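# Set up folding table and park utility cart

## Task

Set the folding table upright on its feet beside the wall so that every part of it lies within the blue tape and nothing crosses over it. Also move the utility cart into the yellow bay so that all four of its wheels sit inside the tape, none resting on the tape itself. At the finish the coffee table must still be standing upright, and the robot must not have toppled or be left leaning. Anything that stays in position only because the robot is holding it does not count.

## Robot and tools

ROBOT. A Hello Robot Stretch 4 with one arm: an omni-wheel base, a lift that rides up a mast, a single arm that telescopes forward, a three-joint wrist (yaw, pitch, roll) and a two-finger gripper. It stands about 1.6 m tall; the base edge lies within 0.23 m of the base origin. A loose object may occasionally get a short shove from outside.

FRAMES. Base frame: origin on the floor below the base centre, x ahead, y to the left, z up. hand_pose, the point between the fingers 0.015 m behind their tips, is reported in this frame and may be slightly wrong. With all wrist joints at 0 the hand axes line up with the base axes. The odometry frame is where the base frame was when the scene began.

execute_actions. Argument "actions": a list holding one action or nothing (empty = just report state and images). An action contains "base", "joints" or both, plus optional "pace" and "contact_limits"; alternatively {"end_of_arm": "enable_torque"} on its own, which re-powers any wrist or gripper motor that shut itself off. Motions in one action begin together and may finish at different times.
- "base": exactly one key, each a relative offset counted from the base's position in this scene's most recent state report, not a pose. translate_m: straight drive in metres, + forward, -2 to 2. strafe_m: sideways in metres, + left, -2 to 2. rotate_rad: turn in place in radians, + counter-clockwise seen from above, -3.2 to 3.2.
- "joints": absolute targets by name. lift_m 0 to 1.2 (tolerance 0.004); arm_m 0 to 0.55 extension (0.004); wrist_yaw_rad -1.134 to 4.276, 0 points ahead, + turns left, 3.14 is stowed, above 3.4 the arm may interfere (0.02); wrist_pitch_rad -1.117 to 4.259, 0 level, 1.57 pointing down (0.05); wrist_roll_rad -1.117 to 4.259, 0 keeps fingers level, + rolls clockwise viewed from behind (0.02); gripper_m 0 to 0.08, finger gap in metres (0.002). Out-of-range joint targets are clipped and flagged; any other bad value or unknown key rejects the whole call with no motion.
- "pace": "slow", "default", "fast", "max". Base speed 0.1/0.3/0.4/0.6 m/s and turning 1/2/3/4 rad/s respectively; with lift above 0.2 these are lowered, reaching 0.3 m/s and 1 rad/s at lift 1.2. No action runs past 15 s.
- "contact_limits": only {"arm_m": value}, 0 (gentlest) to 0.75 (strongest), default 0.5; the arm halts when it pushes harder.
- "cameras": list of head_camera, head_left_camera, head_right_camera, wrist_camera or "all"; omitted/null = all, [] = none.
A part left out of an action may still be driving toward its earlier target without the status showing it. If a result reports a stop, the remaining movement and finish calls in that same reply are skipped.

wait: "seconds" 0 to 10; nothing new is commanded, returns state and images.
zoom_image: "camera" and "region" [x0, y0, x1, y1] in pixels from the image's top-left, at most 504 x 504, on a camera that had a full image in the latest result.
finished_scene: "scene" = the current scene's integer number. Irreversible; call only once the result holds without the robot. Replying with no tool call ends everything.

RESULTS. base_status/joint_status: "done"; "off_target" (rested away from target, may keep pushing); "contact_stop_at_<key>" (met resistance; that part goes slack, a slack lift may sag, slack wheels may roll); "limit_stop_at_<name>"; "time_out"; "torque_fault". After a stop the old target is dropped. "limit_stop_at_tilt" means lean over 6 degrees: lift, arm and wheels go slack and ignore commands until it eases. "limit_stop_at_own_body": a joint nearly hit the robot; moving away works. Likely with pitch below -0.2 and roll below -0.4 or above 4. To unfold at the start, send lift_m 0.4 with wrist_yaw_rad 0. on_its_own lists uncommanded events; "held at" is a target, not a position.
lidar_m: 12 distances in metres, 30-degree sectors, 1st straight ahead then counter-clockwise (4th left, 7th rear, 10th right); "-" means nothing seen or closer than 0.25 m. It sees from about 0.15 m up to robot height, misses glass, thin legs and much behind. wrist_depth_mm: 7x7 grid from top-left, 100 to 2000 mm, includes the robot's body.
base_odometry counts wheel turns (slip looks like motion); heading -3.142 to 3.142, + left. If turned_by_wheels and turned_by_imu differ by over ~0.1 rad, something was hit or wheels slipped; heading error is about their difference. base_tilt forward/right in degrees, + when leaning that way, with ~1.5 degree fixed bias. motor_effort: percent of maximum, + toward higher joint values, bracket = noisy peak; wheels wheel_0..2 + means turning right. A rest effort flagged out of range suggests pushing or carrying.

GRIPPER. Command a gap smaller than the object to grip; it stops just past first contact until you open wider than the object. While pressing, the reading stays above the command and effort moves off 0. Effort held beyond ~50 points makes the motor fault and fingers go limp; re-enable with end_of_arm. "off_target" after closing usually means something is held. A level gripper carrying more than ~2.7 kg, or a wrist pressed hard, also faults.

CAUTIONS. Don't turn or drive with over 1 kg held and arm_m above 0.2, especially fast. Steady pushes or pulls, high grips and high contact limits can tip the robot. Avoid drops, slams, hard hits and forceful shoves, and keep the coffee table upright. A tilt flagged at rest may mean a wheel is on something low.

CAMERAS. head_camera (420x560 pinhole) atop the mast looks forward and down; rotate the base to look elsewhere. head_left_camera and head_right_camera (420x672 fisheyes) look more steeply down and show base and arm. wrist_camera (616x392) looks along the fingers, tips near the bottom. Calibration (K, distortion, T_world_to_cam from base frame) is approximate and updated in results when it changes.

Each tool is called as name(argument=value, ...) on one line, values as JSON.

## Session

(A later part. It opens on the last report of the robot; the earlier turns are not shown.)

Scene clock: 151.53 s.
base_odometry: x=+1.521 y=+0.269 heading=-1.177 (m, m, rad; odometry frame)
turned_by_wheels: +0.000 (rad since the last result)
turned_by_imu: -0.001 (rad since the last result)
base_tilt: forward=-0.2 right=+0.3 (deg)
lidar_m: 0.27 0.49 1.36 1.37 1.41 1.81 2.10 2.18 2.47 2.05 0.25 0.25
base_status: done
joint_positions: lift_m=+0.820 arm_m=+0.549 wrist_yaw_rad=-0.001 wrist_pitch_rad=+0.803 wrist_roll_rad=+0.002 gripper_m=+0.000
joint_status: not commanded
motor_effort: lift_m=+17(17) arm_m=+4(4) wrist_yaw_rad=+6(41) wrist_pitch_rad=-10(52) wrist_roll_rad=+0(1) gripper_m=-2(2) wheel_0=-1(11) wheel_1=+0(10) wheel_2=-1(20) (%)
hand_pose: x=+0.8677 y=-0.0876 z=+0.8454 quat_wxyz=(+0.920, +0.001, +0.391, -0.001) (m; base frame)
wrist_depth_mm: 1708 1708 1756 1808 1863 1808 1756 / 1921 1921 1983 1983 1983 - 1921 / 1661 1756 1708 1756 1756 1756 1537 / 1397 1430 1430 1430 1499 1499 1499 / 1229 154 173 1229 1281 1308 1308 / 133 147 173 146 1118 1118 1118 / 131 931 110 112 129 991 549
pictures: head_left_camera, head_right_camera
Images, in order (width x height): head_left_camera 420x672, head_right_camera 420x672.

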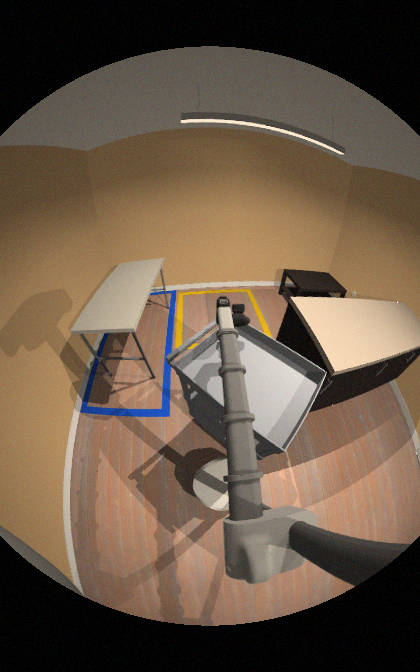

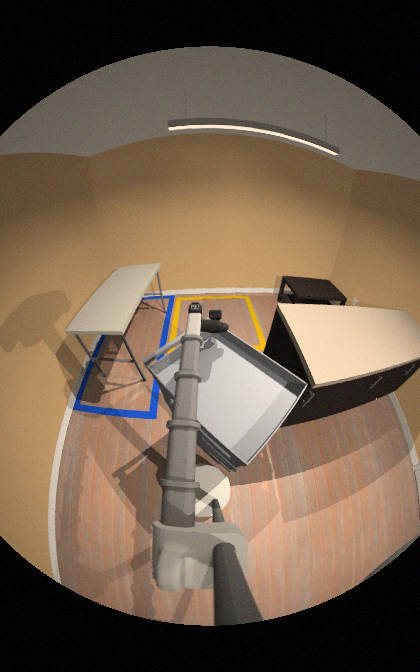

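execute_actions(actions=[{"base":{"strafe_m":0.22},"pace":"slow"}], cameras=["head_right_camera"])

execute_actions(actions=[{"base":{"translate_m":0.4},"pace":"slow"}], cameras=["head_left_camera","head_right_camera"])

Scene clock: 160.10 s.
base_odometry: x=+1.724 y=+0.354 heading=-1.178 (m, m, rad; odometry frame)
turned_by_wheels: -0.001 (rad since the last result)
turned_by_imu: -0.006 (rad since the last result)
base_tilt: forward=-0.1 right=+0.3 (deg)
lidar_m: 0.41 0.66 1.20 1.15 1.16 1.52 2.13 2.19 2.73 2.02 0.38 0.38
base_status: done
joint_positions: lift_m=+0.820 arm_m=+0.549 wrist_yaw_rad=-0.002 wrist_pitch_rad=+0.803 wrist_roll_rad=+0.002 gripper_m=+0.000
joint_status: not commanded
motor_effort: lift_m=+17(17) arm_m=+4(4) wrist_yaw_rad=+7(14) wrist_pitch_rad=-10(11) wrist_roll_rad=+0(1) gripper_m=-3(2) wheel_0=-5(13) wheel_1=-1(4) wheel_2=-4(7) (%)
hand_pose: x=+0.8676 y=-0.0878 z=+0.8454 quat_wxyz=(+0.920, +0.002, +0.391, -0.002) (m; base frame)
wrist_depth_mm: 676 1708 1756 1808 1863 1863 1863 / 1430 1863 1983 1983 - 1921 1983 / 1708 1661 1708 226 1808 1863 1808 / 1397 1430 182 221 207 202 1464 / 1182 155 173 195 234 201 180 / 133 142 1060 163 216 211 195 / 123 931 110 112 195 193 -
pictures: head_right_camera
Images, in order (width x height): head_right_camera 420x672.

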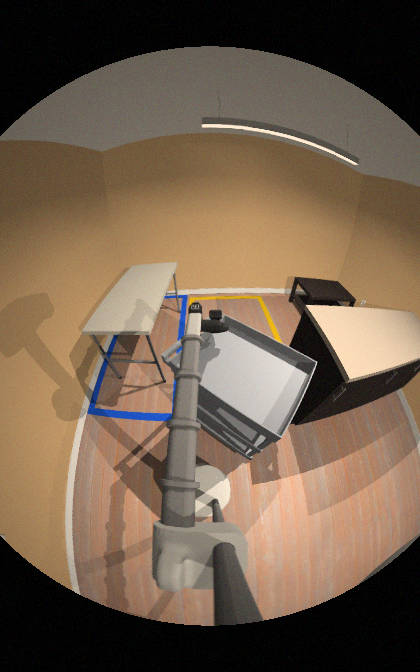

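Scene clock: 165.37 s.
base_odometry: x=+1.877 y=-0.016 heading=-1.177 (m, m, rad; odometry frame)
turned_by_wheels: +0.000 (rad since the last result)
turned_by_imu: -0.001 (rad since the last result)
base_tilt: forward=-0.1 right=+0.3 (deg)
lidar_m: 0.25 0.45 0.76 1.17 1.20 1.59 2.53 2.60 2.68 0.74 0.26 0.25
base_status: done
joint_positions: lift_m=+0.820 arm_m=+0.549 wrist_yaw_rad=+0.001 wrist_pitch_rad=+0.803 wrist_roll_rad=+0.002 gripper_m=+0.000
joint_status: not commanded
motor_effort: lift_m=+17(17) arm_m=+4(4) wrist_yaw_rad=-1(16) wrist_pitch_rad=-8(29) wrist_roll_rad=+0(0) gripper_m=-2(1) wheel_0=+4(12) wheel_1=+1(5) wheel_2=-3(11) (%)
hand_pose: x=+0.8680 y=-0.0873 z=+0.8455 quat_wxyz=(+0.921, +0.001, +0.391, +0.000) (m; base frame)
wrist_depth_mm: 661 1336 1366 1430 1430 1430 1499 / 1366 1499 1537 1576 1618 1618 1618 / 1618 1618 1661 1661 1708 1756 1756 / 1397 1366 191 1464 1499 1499 1499 / 153 163 187 1281 1255 1255 1255 / 142 1008 154 150 1078 1098 1118 / 946 131 110 112 946 976 991
pictures: head_left_camera, head_right_camera
Images, in order (width x height): head_left_camera 420x672, head_right_camera 420x672.

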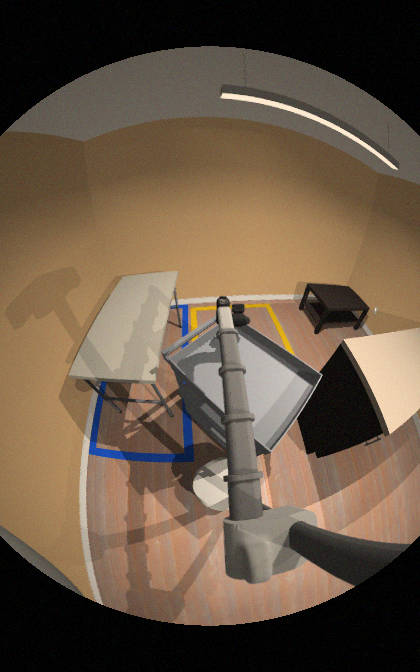

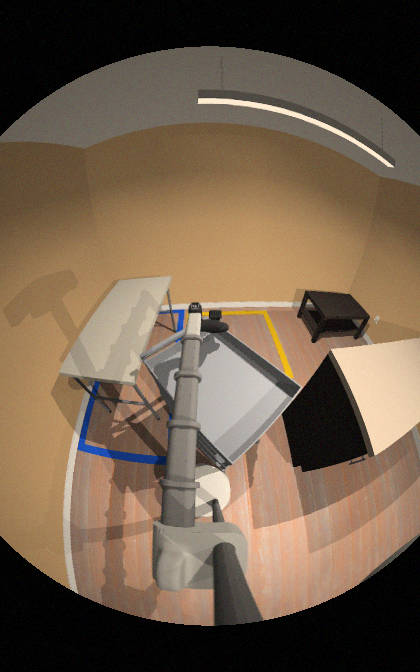

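execute_actions(actions=[{"base":{"translate_m":0.97}}], cameras=[])

execute_actions(actions=[{"base":{"translate_m":-0.25},"joints":{"lift_m":0.97}}])

Scene clock: 176.73 s.
base_odometry: x=+2.249 y=-0.911 heading=-1.177 (m, m, rad; odometry frame)
turned_by_wheels: +0.001 (rad since the last result)
turned_by_imu: +0.001 (rad since the last result)
base_tilt: forward=-0.2 right=+0.2 (deg)
lidar_m: 0.25 0.25 0.34 0.33 0.34 0.52 3.54 1.05 0.78 1.20 1.48 0.29
base_status: done
joint_positions: lift_m=+0.820 arm_m=+0.549 wrist_yaw_rad=+0.001 wrist_pitch_rad=+0.803 wrist_roll_rad=+0.002 gripper_m=+0.000
joint_status: not commanded
motor_effort: lift_m=+17(17) arm_m=+4(4) wrist_yaw_rad=-3(7) wrist_pitch_rad=-10(11) wrist_roll_rad=+3(2) gripper_m=-1(2) wheel_0=+5(17) wheel_1=+3(8) wheel_2=+2(11) (%)
hand_pose: x=+0.8679 y=-0.0873 z=+0.8454 quat_wxyz=(+0.920, +0.001, +0.391, +0.000) (m; base frame)
wrist_depth_mm: 421 430 439 442 449 452 462 / 462 473 488 492 500 508 508 / 521 521 215 564 569 574 585 / 183 195 208 621 661 676 683 / 159 168 187 206 778 798 831 / 174 194 208 152 960 1008 1008 / 187 189 110 113 991 991 976
pictures: none
No camera images: the call's "cameras" was empty. Leave "cameras" out to get every camera's image.

Scene clock: 179.03 s.
base_odometry: x=+2.153 y=-0.680 heading=-1.177 (m, m, rad; odometry frame)
turned_by_wheels: +0.000 (rad since the last result)
turned_by_imu: -0.001 (rad since the last result)
base_tilt: forward=-0.2 right=+0.3 (deg)
lidar_m: 0.45 0.46 0.35 0.34 0.37 1.63 3.29 3.34 0.74 0.70 1.58 0.58
base_status: done
joint_positions: lift_m=+0.970 arm_m=+0.549 wrist_yaw_rad=+0.000 wrist_pitch_rad=+0.802 wrist_roll_rad=+0.002 gripper_m=+0.000
joint_status: all done
motor_effort: lift_m=+23(25) arm_m=+4(4) wrist_yaw_rad=+0(1) wrist_pitch_rad=-7(10) wrist_roll_rad=+2(1) gripper_m=-2(1) wheel_0=+0(4) wheel_1=-1(6) wheel_2=-1(9) (%)
hand_pose: x=+0.8680 y=-0.0874 z=+0.9950 quat_wxyz=(+0.921, +0.001, +0.391, +0.000) (m; base frame)
wrist_depth_mm: 654 661 683 691 707 699 715 / 723 741 750 768 778 788 798 / 798 798 480 831 891 891 904 / 413 436 466 492 1008 1042 1098 / 418 424 430 421 1182 1229 1281 / 366 368 375 379 1229 1281 1281 / 330 334 110 113 343 1160 1160
pictures: head_camera, head_left_camera, head_right_camera, wrist_camera
camera_calibration (this result's frames):
wrist_camera: T_world_to_cam=[[-0.0238109, -0.999456, 0.022822, -0.0929108], [-0.713658, 0.00100675, -0.700493, 1.37185], [0.700089, -0.0329664, -0.713294, 0.248694], [0, 0, 0, 1]] pos_world=[0.802715, -0.0860429, 1.14049]
Images, in order (width x height): head_camera 420x560, head_left_camera 420x672, head_right_camera 420x672, wrist_camera 616x392.

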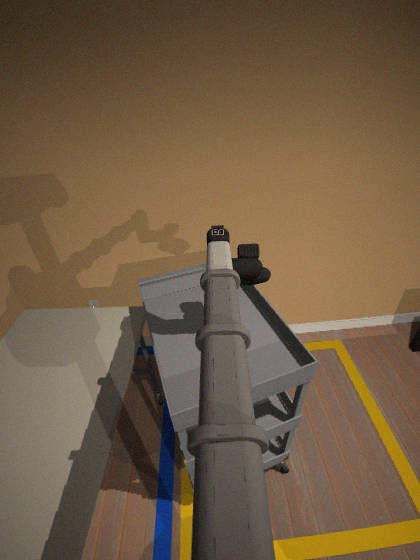

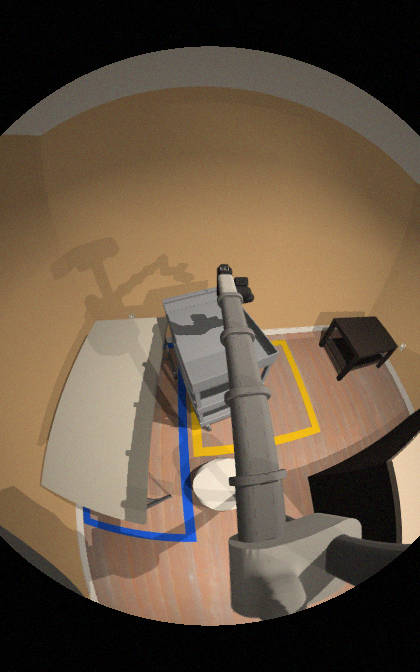

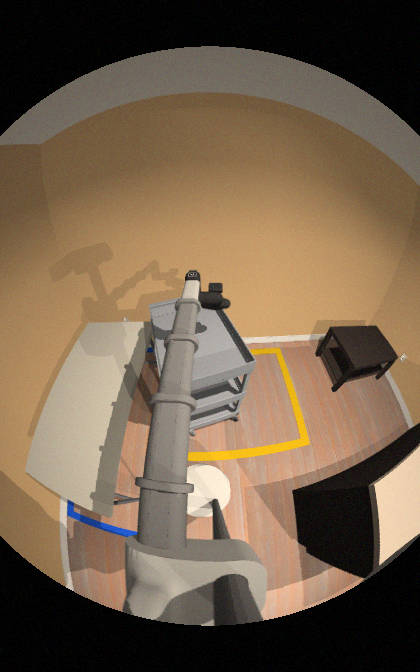

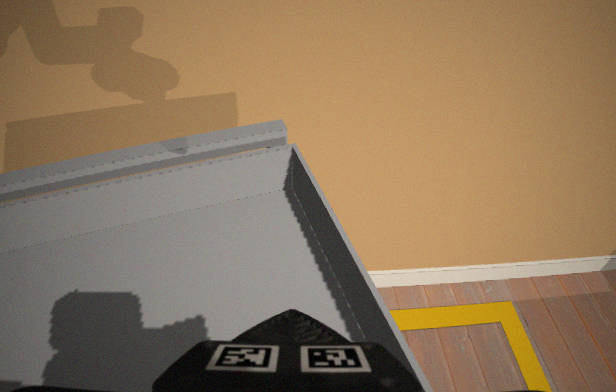

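Shift the cart right.

execute_actions(actions=[{"base":{"translate_m":0.1},"joints":{"lift_m":0.82}}], cameras=[])

execute_actions(actions=[{"base":{"strafe_m":-0.3},"pace":"slow"}], cameras=[])

execute_actions(actions=[{"base":{"strafe_m":0.3},"joints":{"lift_m":0.97}}], cameras=[])

execute_actions(actions=[{"base":{"rotate_rad":0.42}}])

Scene clock: 188.87 s.
base_odometry: x=+2.192 y=-0.773 heading=-1.177 (m, m, rad; odometry frame)
turned_by_wheels: +0.000 (rad since the last result)
turned_by_imu: -0.001 (rad since the last result)
base_tilt: forward=-0.2 right=+0.3 (deg)
lidar_m: 0.38 0.37 0.36 0.34 0.36 1.66 3.38 1.08 0.73 0.75 1.51 0.45
base_status: done
joint_positions: lift_m=+0.820 arm_m=+0.549 wrist_yaw_rad=+0.000 wrist_pitch_rad=+0.802 wrist_roll_rad=+0.002 gripper_m=+0.000
joint_status: all done
motor_effort: lift_m=+16(21) arm_m=+4(4) wrist_yaw_rad=-1(0) wrist_pitch_rad=-7(7) wrist_roll_rad=+1(0) gripper_m=-2(3) wheel_0=+1(4) wheel_1=-1(4) wheel_2=+2(8) (%)
hand_pose: x=+0.8680 y=-0.0874 z=+0.8456 quat_wxyz=(+0.921, +0.001, +0.391, +0.000) (m; base frame)
wrist_depth_mm: 564 564 569 591 603 603 615 / 276 281 287 627 668 676 683 / 256 279 309 294 759 759 778 / 272 279 281 274 820 891 931 / 237 240 244 245 192 1078 1098 / 206 209 213 215 195 1078 1098 / 187 189 110 113 179 141 991
pictures: none
No camera images: the call's "cameras" was empty. Leave "cameras" out to get every camera's image.

Scene clock: 193.00 s.
base_odometry: x=+1.915 y=-0.888 heading=-1.176 (m, m, rad; odometry frame)
turned_by_wheels: +0.001 (rad since the last result)
turned_by_imu: +0.005 (rad since the last result)
base_tilt: forward=-0.2 right=+0.2 (deg)
lidar_m: 0.48 0.57 0.65 0.63 0.67 2.08 3.36 0.61 0.45 0.67 1.26 1.48
base_status: done
joint_positions: lift_m=+0.820 arm_m=+0.549 wrist_yaw_rad=+0.002 wrist_pitch_rad=+0.801 wrist_roll_rad=+0.002 gripper_m=+0.000
joint_status: not commanded
motor_effort: lift_m=+16(16) arm_m=+3(4) wrist_yaw_rad=-6(24) wrist_pitch_rad=-1(10) wrist_roll_rad=+3(1) gripper_m=-1(1) wheel_0=+6(19) wheel_1=+1(5) wheel_2=+4(12) (%)
hand_pose: x=+0.8685 y=-0.0871 z=+0.8459 quat_wxyz=(+0.921, +0.001, +0.390, +0.001) (m; base frame)
wrist_depth_mm: 375 368 362 359 591 615 621 / 399 382 357 334 324 691 691 / 334 334 340 340 332 778 798 / 279 281 283 287 298 904 917 / 238 241 244 247 248 1078 1098 / 208 211 213 216 211 1118 1118 / 189 189 110 113 202 991 976
pictures: none
No camera images: the call's "cameras" was empty. Leave "cameras" out to get every camera's image.

Scene clock: 195.40 s.
base_odometry: x=+2.192 y=-0.773 heading=-1.176 (m, m, rad; odometry frame)
turned_by_wheels: +0.000 (rad since the last result)
turned_by_imu: -0.002 (rad since the last result)
base_tilt: forward=-0.1 right=+0.2 (deg)
lidar_m: 0.55 0.49 0.35 0.33 0.35 1.68 3.42 1.06 0.73 0.74 1.53 0.55
base_status: done
joint_positions: lift_m=+0.970 arm_m=+0.549 wrist_yaw_rad=+0.000 wrist_pitch_rad=+0.802 wrist_roll_rad=+0.002 gripper_m=+0.000
joint_status: all done
motor_effort: lift_m=+23(25) arm_m=+4(4) wrist_yaw_rad=+1(6) wrist_pitch_rad=-6(5) wrist_roll_rad=+1(2) gripper_m=-2(2) wheel_0=+0(8) wheel_1=-1(8) wheel_2=+1(4) (%)
hand_pose: x=+0.8682 y=-0.0874 z=+0.9951 quat_wxyz=(+0.921, +0.001, +0.390, +0.000) (m; base frame)
wrist_depth_mm: 564 559 580 597 591 597 609 / 615 640 640 661 661 676 676 / 699 723 723 504 496 732 750 / 809 820 788 504 484 466 449 / 960 960 421 436 436 436 439 / 1118 1118 368 379 379 384 382 / 1098 1078 110 113 345 342 345
pictures: none
No camera images: the call's "cameras" was empty. Leave "cameras" out to get every camera's image.

Scene clock: 196.67 s.
base_odometry: x=+2.192 y=-0.773 heading=-0.756 (m, m, rad; odometry frame)
turned_by_wheels: +0.420 (rad since the last result)
turned_by_imu: +0.416 (rad since the last result)
base_tilt: forward=-0.2 right=+0.3 (deg)
lidar_m: 0.55 0.36 0.33 0.33 1.52 3.08 3.35 0.76 0.74 1.52 0.56 0.55
base_status: done
joint_positions: lift_m=+0.970 arm_m=+0.549 wrist_yaw_rad=+0.000 wrist_pitch_rad=+0.802 wrist_roll_rad=+0.002 gripper_m=+0.000
joint_status: not commanded
motor_effort: lift_m=+23(23) arm_m=+3(4) wrist_yaw_rad=+0(1) wrist_pitch_rad=-5(5) wrist_roll_rad=+1(0) gripper_m=-2(1) wheel_0=-1(6) wheel_1=+0(5) wheel_2=+0(9) (%)
hand_pose: x=+0.8682 y=-0.0874 z=+0.9951 quat_wxyz=(+0.921, +0.001, +0.390, +0.000) (m; base frame)
wrist_depth_mm: 878 788 715 647 597 539 504 / 976 917 798 707 647 585 544 / 1078 1060 917 809 723 654 597 / 1078 1255 1060 904 820 741 676 / 484 488 1255 1078 960 831 759 / 421 427 433 1205 1118 960 831 / 377 384 110 113 1160 1078 621
pictures: head_camera, head_left_camera, head_right_camera, wrist_camera
camera_calibration (this result's frames):
wrist_camera: T_world_to_cam=[[-0.0239714, -0.999452, 0.0228072, -0.0927762], [-0.713226, 0.00111135, -0.700933, 1.37212], [0.700524, -0.033069, -0.712863, 0.247827], [0, 0, 0, 1]] pos_world=[0.802803, -0.086055, 1.14055]
Images, in order (width x height): head_camera 420x560, head_left_camera 420x672, head_right_camera 420x672, wrist_camera 616x392.

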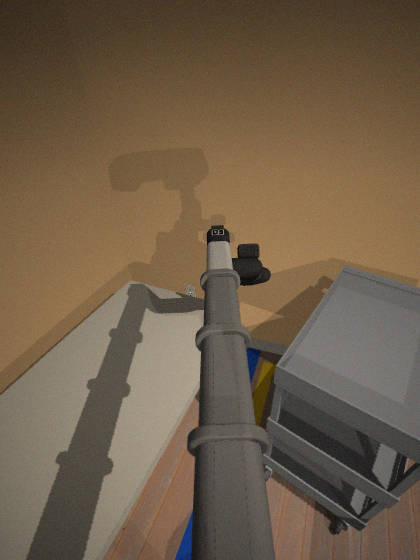

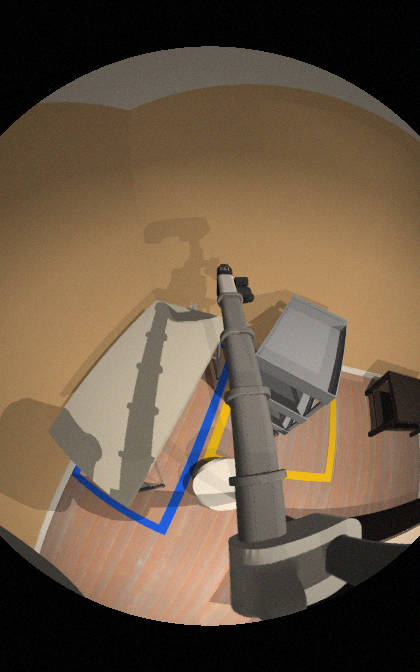

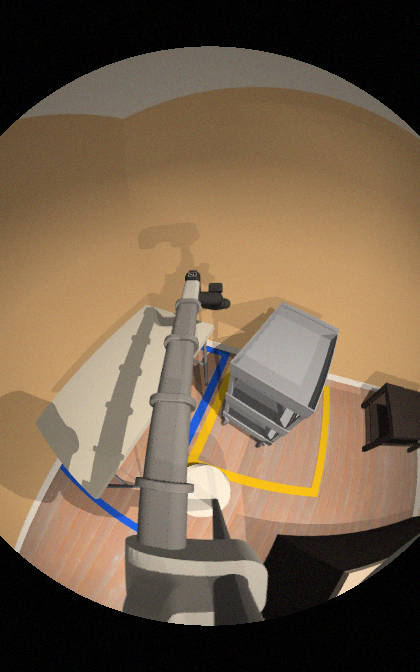

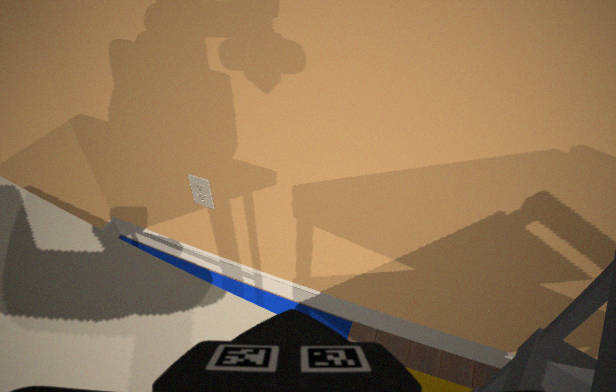

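execute_actions(actions=[{"base":{"rotate_rad":0.04},"joints":{"lift_m":0.68}}], cameras=["wrist_camera"])

execute_actions(actions=[{"base":{"rotate_rad":0.2},"pace":"slow"}], cameras=["head_camera"])

execute_actions(actions=[{"base":{"rotate_rad":-0.05},"joints":{"lift_m":1.0}}], cameras=[])

execute_actions(actions=[{"base":{"rotate_rad":-0.55},"joints":{"wrist_pitch_rad":1.57}}], cameras=[])

execute_actions(actions=[{"joints":{"lift_m":0.885}}], cameras=[])

execute_actions(actions=[{"base":{"translate_m":-0.26},"pace":"slow"}])

Scene clock: 211.27 s.
base_odometry: x=+2.192 y=-0.773 heading=-0.716 (m, m, rad; odometry frame)
turned_by_wheels: +0.040 (rad since the last result)
turned_by_imu: +0.038 (rad since the last result)
base_tilt: forward=-0.1 right=+0.3 (deg)
lidar_m: 0.53 0.35 0.34 0.35 1.57 3.34 3.39 0.75 0.71 1.53 0.55 0.55
base_status: done
joint_positions: lift_m=+0.680 arm_m=+0.549 wrist_yaw_rad=+0.000 wrist_pitch_rad=+0.802 wrist_roll_rad=+0.002 gripper_m=+0.000
joint_status: all done
motor_effort: lift_m=+16(22) arm_m=+3(3) wrist_yaw_rad=+0(1) wrist_pitch_rad=-6(5) wrist_roll_rad=+1(1) gripper_m=-1(2) wheel_0=+1(6) wheel_1=+0(5) wheel_2=+0(6) (%)
hand_pose: x=+0.8682 y=-0.0874 z=+0.7057 quat_wxyz=(+0.921, +0.001, +0.390, +0.000) (m; base frame)
wrist_depth_mm: 289 788 741 676 603 544 508 / 226 226 225 229 668 603 544 / 181 182 183 192 741 661 597 / 151 152 153 190 842 732 668 / 129 131 136 1008 946 831 750 / 113 115 136 931 946 904 842 / - 105 110 113 854 854 640
pictures: wrist_camera
camera_calibration (this result's frames):
wrist_camera: T_world_to_cam=[[-0.0240401, -0.999451, 0.0228071, -0.0861255], [-0.713228, 0.00116049, -0.700931, 1.16925], [0.70052, -0.0331171, -0.712864, 0.0415029], [0, 0, 0, 1]] pos_world=[0.802796, -0.0860606, 0.851113]
Images, in order (width x height): wrist_camera 616x392.

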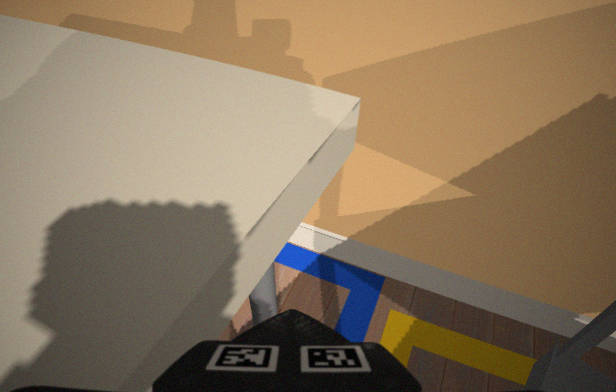

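Scene clock: 212.43 s.
base_odometry: x=+2.192 y=-0.773 heading=-0.519 (m, m, rad; odometry frame)
turned_by_wheels: +0.197 (rad since the last result)
turned_by_imu: +0.177 (rad since the last result)
base_tilt: forward=-0.1 right=+0.2 (deg)
lidar_m: 0.58 0.43 0.41 0.43 1.85 3.34 0.93 0.73 1.18 1.51 0.55 0.54
base_status: done
joint_positions: lift_m=+0.680 arm_m=+0.549 wrist_yaw_rad=-0.006 wrist_pitch_rad=+0.802 wrist_roll_rad=+0.003 gripper_m=+0.000
joint_status: not commanded
on_its_own: wrist_yaw_rad is at rest, and its effort (+19) is outside its rest range (-13 to +13)
motor_effort: lift_m=+16(16) arm_m=+3(3) wrist_yaw_rad=+19(43) wrist_pitch_rad=-6(5) wrist_roll_rad=-1(3) gripper_m=-2(2) wheel_0=-15(31) wheel_1=-9(20) wheel_2=-9(25) (%)
hand_pose: x=+0.8677 y=-0.0883 z=+0.7056 quat_wxyz=(+0.921, +0.003, +0.390, -0.003) (m; base frame)
wrist_depth_mm: 285 294 891 788 683 585 539 / 227 226 226 229 723 647 574 / 180 181 182 185 205 707 627 / 150 152 154 159 878 788 691 / 129 131 132 156 1025 866 759 / 113 114 119 304 960 917 831 / - 104 108 113 854 854 854
pictures: head_camera
Images, in order (width x height): head_camera 420x560.

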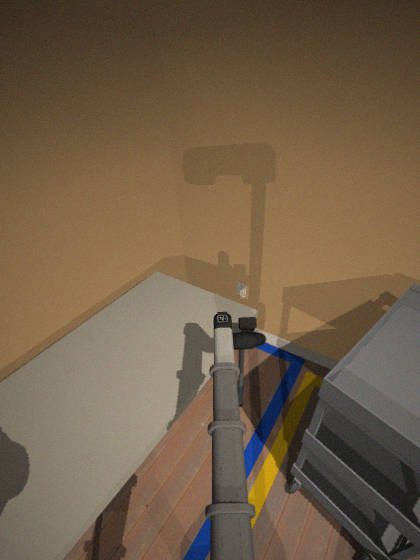

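Scene clock: 214.77 s.
base_odometry: x=+2.192 y=-0.773 heading=-0.569 (m, m, rad; odometry frame)
turned_by_wheels: -0.050 (rad since the last result)
turned_by_imu: -0.050 (rad since the last result)
base_tilt: forward=-0.3 right=+0.3 (deg)
lidar_m: 0.59 0.42 0.41 0.43 1.79 3.34 0.96 0.73 0.92 1.50 0.55 0.54
base_status: done
joint_positions: lift_m=+1.000 arm_m=+0.549 wrist_yaw_rad=+0.000 wrist_pitch_rad=+0.802 wrist_roll_rad=+0.003 gripper_m=+0.000
joint_status: all done
motor_effort: lift_m=+23(24) arm_m=+3(3) wrist_yaw_rad=+2(18) wrist_pitch_rad=-6(8) wrist_roll_rad=-1(0) gripper_m=-1(2) wheel_0=+1(13) wheel_1=+0(6) wheel_2=+0(6) (%)
hand_pose: x=+0.8682 y=-0.0875 z=+1.0251 quat_wxyz=(+0.921, +0.001, +0.390, -0.001) (m; base frame)
wrist_depth_mm: 798 946 878 750 654 569 525 / 820 1025 991 820 715 621 564 / 878 1078 1118 931 798 691 621 / 597 1182 1336 1060 891 750 683 / 521 521 1430 1281 1025 854 750 / 449 455 462 1281 1160 976 831 / 410 413 110 113 1182 1098 917
pictures: none
No camera images: the call's "cameras" was empty. Leave "cameras" out to get every camera's image.

Scene clock: 216.23 s.
base_odometry: x=+2.192 y=-0.773 heading=-1.119 (m, m, rad; odometry frame)
turned_by_wheels: -0.550 (rad since the last result)
turned_by_imu: -0.546 (rad since the last result)
base_tilt: forward=-0.2 right=+0.3 (deg)
lidar_m: 0.55 0.60 0.44 0.41 0.44 1.73 3.41 1.00 0.73 0.83 1.51 0.56
base_status: done
joint_positions: lift_m=+1.000 arm_m=+0.549 wrist_yaw_rad=+0.000 wrist_pitch_rad=+1.570 wrist_roll_rad=+0.003 gripper_m=+0.000
joint_status: all done
motor_effort: lift_m=+23(23) arm_m=+3(4) wrist_yaw_rad=+0(2) wrist_pitch_rad=+0(3) wrist_roll_rad=+1(0) gripper_m=-1(1) wheel_0=-1(5) wheel_1=+0(6) wheel_2=+0(6) (%)
hand_pose: x=+0.7206 y=-0.0874 z=+0.9653 quat_wxyz=(+0.708, +0.001, +0.707, -0.001) (m; base frame)
wrist_depth_mm: 1138 1118 324 327 330 330 330 / 1118 1138 322 324 325 327 332 / 1098 1138 320 324 324 329 329 / 1118 312 317 320 322 325 327 / 1098 315 317 319 322 324 325 / 1118 312 315 317 322 324 325 / 1118 312 110 113 317 317 320
pictures: none
No camera images: the call's "cameras" was empty. Leave "cameras" out to get every camera's image.

Scene clock: 217.77 s.
base_odometry: x=+2.192 y=-0.773 heading=-1.119 (m, m, rad; odometry frame)
turned_by_wheels: +0.000 (rad since the last result)
turned_by_imu: +0.000 (rad since the last result)
base_tilt: forward=-0.2 right=+0.3 (deg)
lidar_m: 0.56 0.61 0.42 0.41 0.45 1.72 3.41 1.01 0.73 0.84 1.54 0.55
base_status: not commanded
joint_positions: lift_m=+0.885 arm_m=+0.549 wrist_yaw_rad=+0.000 wrist_pitch_rad=+1.570 wrist_roll_rad=+0.003 gripper_m=+0.000
joint_status: all done
motor_effort: lift_m=+16(21) arm_m=+3(3) wrist_yaw_rad=+0(1) wrist_pitch_rad=+0(1) wrist_roll_rad=-1(1) gripper_m=-1(1) wheel_0=-1(1) wheel_1=+0(0) wheel_2=+1(0) (%)
hand_pose: x=+0.7206 y=-0.0874 z=+0.8508 quat_wxyz=(+0.707, +0.001, +0.707, -0.001) (m; base frame)
wrist_depth_mm: 141 183 208 209 211 211 - / 144 200 206 208 209 211 212 / 153 204 206 207 209 210 211 / 164 203 204 206 208 208 209 / 176 202 204 204 206 207 208 / 190 201 202 204 204 206 206 / 198 200 110 113 204 204 -
pictures: none
No camera images: the call's "cameras" was empty. Leave "cameras" out to get every camera's image.

Scene clock: 221.63 s.
base_odometry: x=+2.078 y=-0.539 heading=-1.119 (m, m, rad; odometry frame)
turned_by_wheels: -0.001 (rad since the last result)
turned_by_imu: -0.002 (rad since the last result)
base_tilt: forward=-0.2 right=+0.3 (deg)
lidar_m: 0.70 0.60 0.42 0.42 1.27 1.71 3.12 3.21 0.71 0.67 1.63 0.69
base_status: done
joint_positions: lift_m=+0.885 arm_m=+0.550 wrist_yaw_rad=+0.002 wrist_pitch_rad=+1.566 wrist_roll_rad=+0.003 gripper_m=+0.000
joint_status: not commanded
motor_effort: lift_m=+16(16) arm_m=-1(3) wrist_yaw_rad=-6(12) wrist_pitch_rad=+12(42) wrist_roll_rad=-1(1) gripper_m=-1(0) wheel_0=-5(4) wheel_1=-3(6) wheel_2=+2(8) (%)
hand_pose: x=+0.7222 y=-0.0874 z=+0.8508 quat_wxyz=(+0.709, +0.000, +0.705, +0.000) (m; base frame)
wrist_depth_mm: 194 208 210 211 212 214 - / 198 206 208 210 211 213 213 / 204 205 206 208 209 211 211 / 202 204 206 206 208 210 210 / 201 202 204 206 207 207 208 / 172 199 202 204 206 206 207 / 133 141 110 112 204 205 -
pictures: head_camera, head_left_camera, head_right_camera, wrist_camera
camera_calibration (this result's frames):
wrist_camera: T_world_to_cam=[[-0.000331349, -0.999448, 0.0332149, -0.118945], [-0.999918, -0.0000952555, -0.0128414, 0.788393], [0.0128374, -0.0332164, -0.999366, 0.987624], [0, 0, 0, 1]] pos_world=[0.77561, -0.0859993, 1.00107]
Images, in order (width x height): head_camera 420x560, head_left_camera 420x672, head_right_camera 420x672, wrist_camera 616x392.

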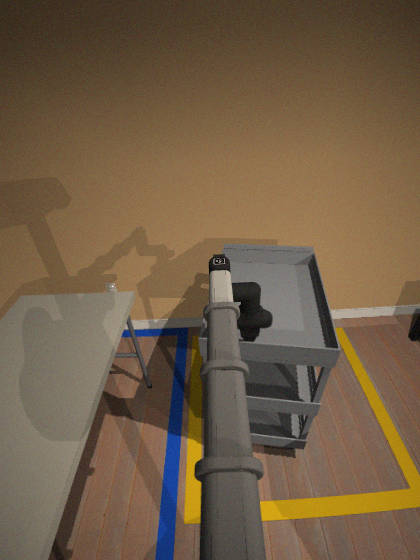

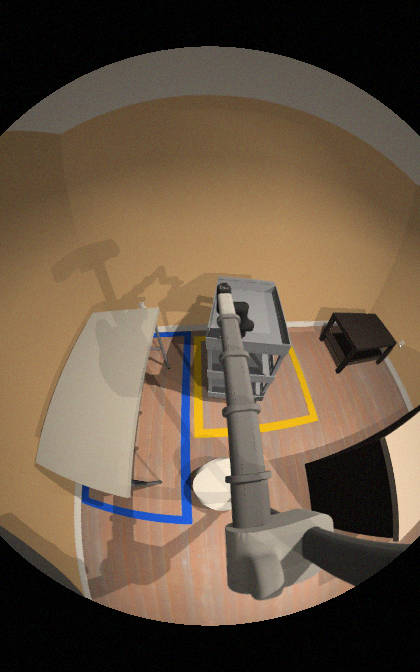

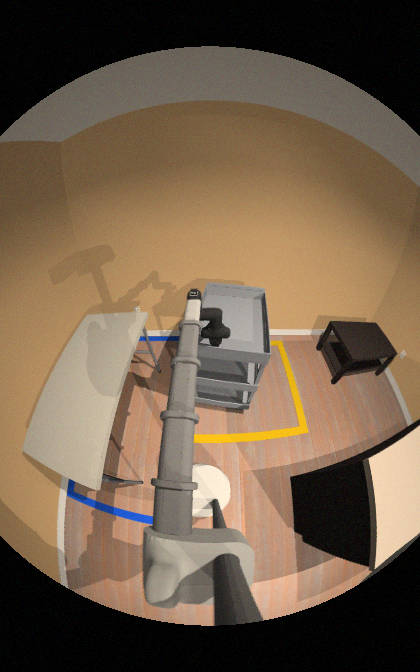

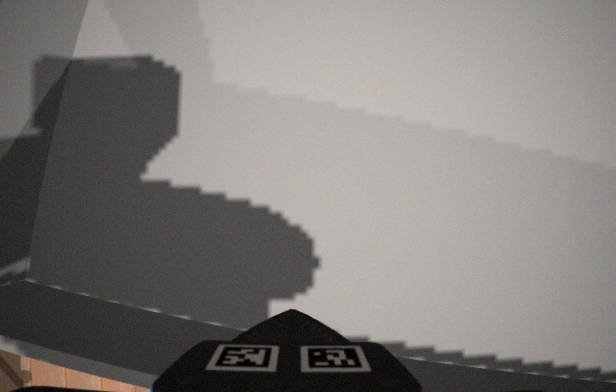

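execute_actions(actions=[{"base":{"translate_m":-0.06},"pace":"slow"}], cameras=[])

execute_actions(actions=[{"base":{"translate_m":0.04}}], cameras=[])

finished_scene(scene=2)

Scene clock: 234.00 s.
base_odometry: x=+2.052 y=-0.485 heading=-1.120 (m, m, rad; odometry frame)
turned_by_wheels: +0.000 (rad since the last result)
turned_by_imu: -0.002 (rad since the last result)
base_tilt: forward=-0.1 right=+0.3 (deg)
lidar_m: 0.68 0.60 0.45 0.41 1.27 1.73 3.06 3.15 0.72 0.68 1.68 0.69
base_status: done
joint_positions: lift_m=+0.885 arm_m=+0.550 wrist_yaw_rad=+0.001 wrist_pitch_rad=+1.567 wrist_roll_rad=+0.003 gripper_m=+0.000
joint_status: not commanded
motor_effort: lift_m=+16(16) arm_m=+0(1) wrist_yaw_rad=-2(6) wrist_pitch_rad=+10(21) wrist_roll_rad=-1(1) gripper_m=+0(1) wheel_0=-3(8) wheel_1=-2(6) wheel_2=+0(7) (%)
hand_pose: x=+0.7220 y=-0.0874 z=+0.8508 quat_wxyz=(+0.709, +0.001, +0.706, -0.001) (m; base frame)
wrist_depth_mm: 169 207 208 209 212 213 - / 171 206 208 209 211 212 212 / 178 205 206 208 208 211 211 / 182 203 205 206 208 209 211 / 188 202 204 204 206 208 209 / 179 201 202 204 205 206 207 / 140 148 110 113 198 199 -
pictures: none
No camera images: the call's "cameras" was empty. Leave "cameras" out to get every camera's image.

Scene clock: 235.10 s.
base_odometry: x=+2.070 y=-0.521 heading=-1.120 (m, m, rad; odometry frame)
turned_by_wheels: +0.000 (rad since the last result)
turned_by_imu: +0.000 (rad since the last result)
base_tilt: forward=-0.2 right=+0.3 (deg)
lidar_m: 0.66 0.60 0.44 0.41 1.28 1.73 3.10 3.19 0.72 0.68 1.65 0.65
base_status: done
joint_positions: lift_m=+0.885 arm_m=+0.550 wrist_yaw_rad=+0.000 wrist_pitch_rad=+1.570 wrist_roll_rad=+0.003 gripper_m=+0.000
joint_status: not commanded
motor_effort: lift_m=+16(16) arm_m=-1(0) wrist_yaw_rad=+1(4) wrist_pitch_rad=+0(9) wrist_roll_rad=-1(1) gripper_m=-1(2) wheel_0=+0(2) wheel_1=+1(7) wheel_2=+0(8) (%)
hand_pose: x=+0.7212 y=-0.0874 z=+0.8508 quat_wxyz=(+0.707, +0.001, +0.707, -0.001) (m; base frame)
wrist_depth_mm: 164 206 208 208 211 212 - / 165 205 207 208 209 211 212 / 171 204 206 207 207 209 211 / 177 203 204 206 207 208 209 / 181 202 204 204 206 207 208 / 185 200 202 203 205 206 207 / 193 199 110 113 204 204 -
pictures: none
No camera images: the call's "cameras" was empty. Leave "cameras" out to get every camera's image.

The scene is finished: the task was done.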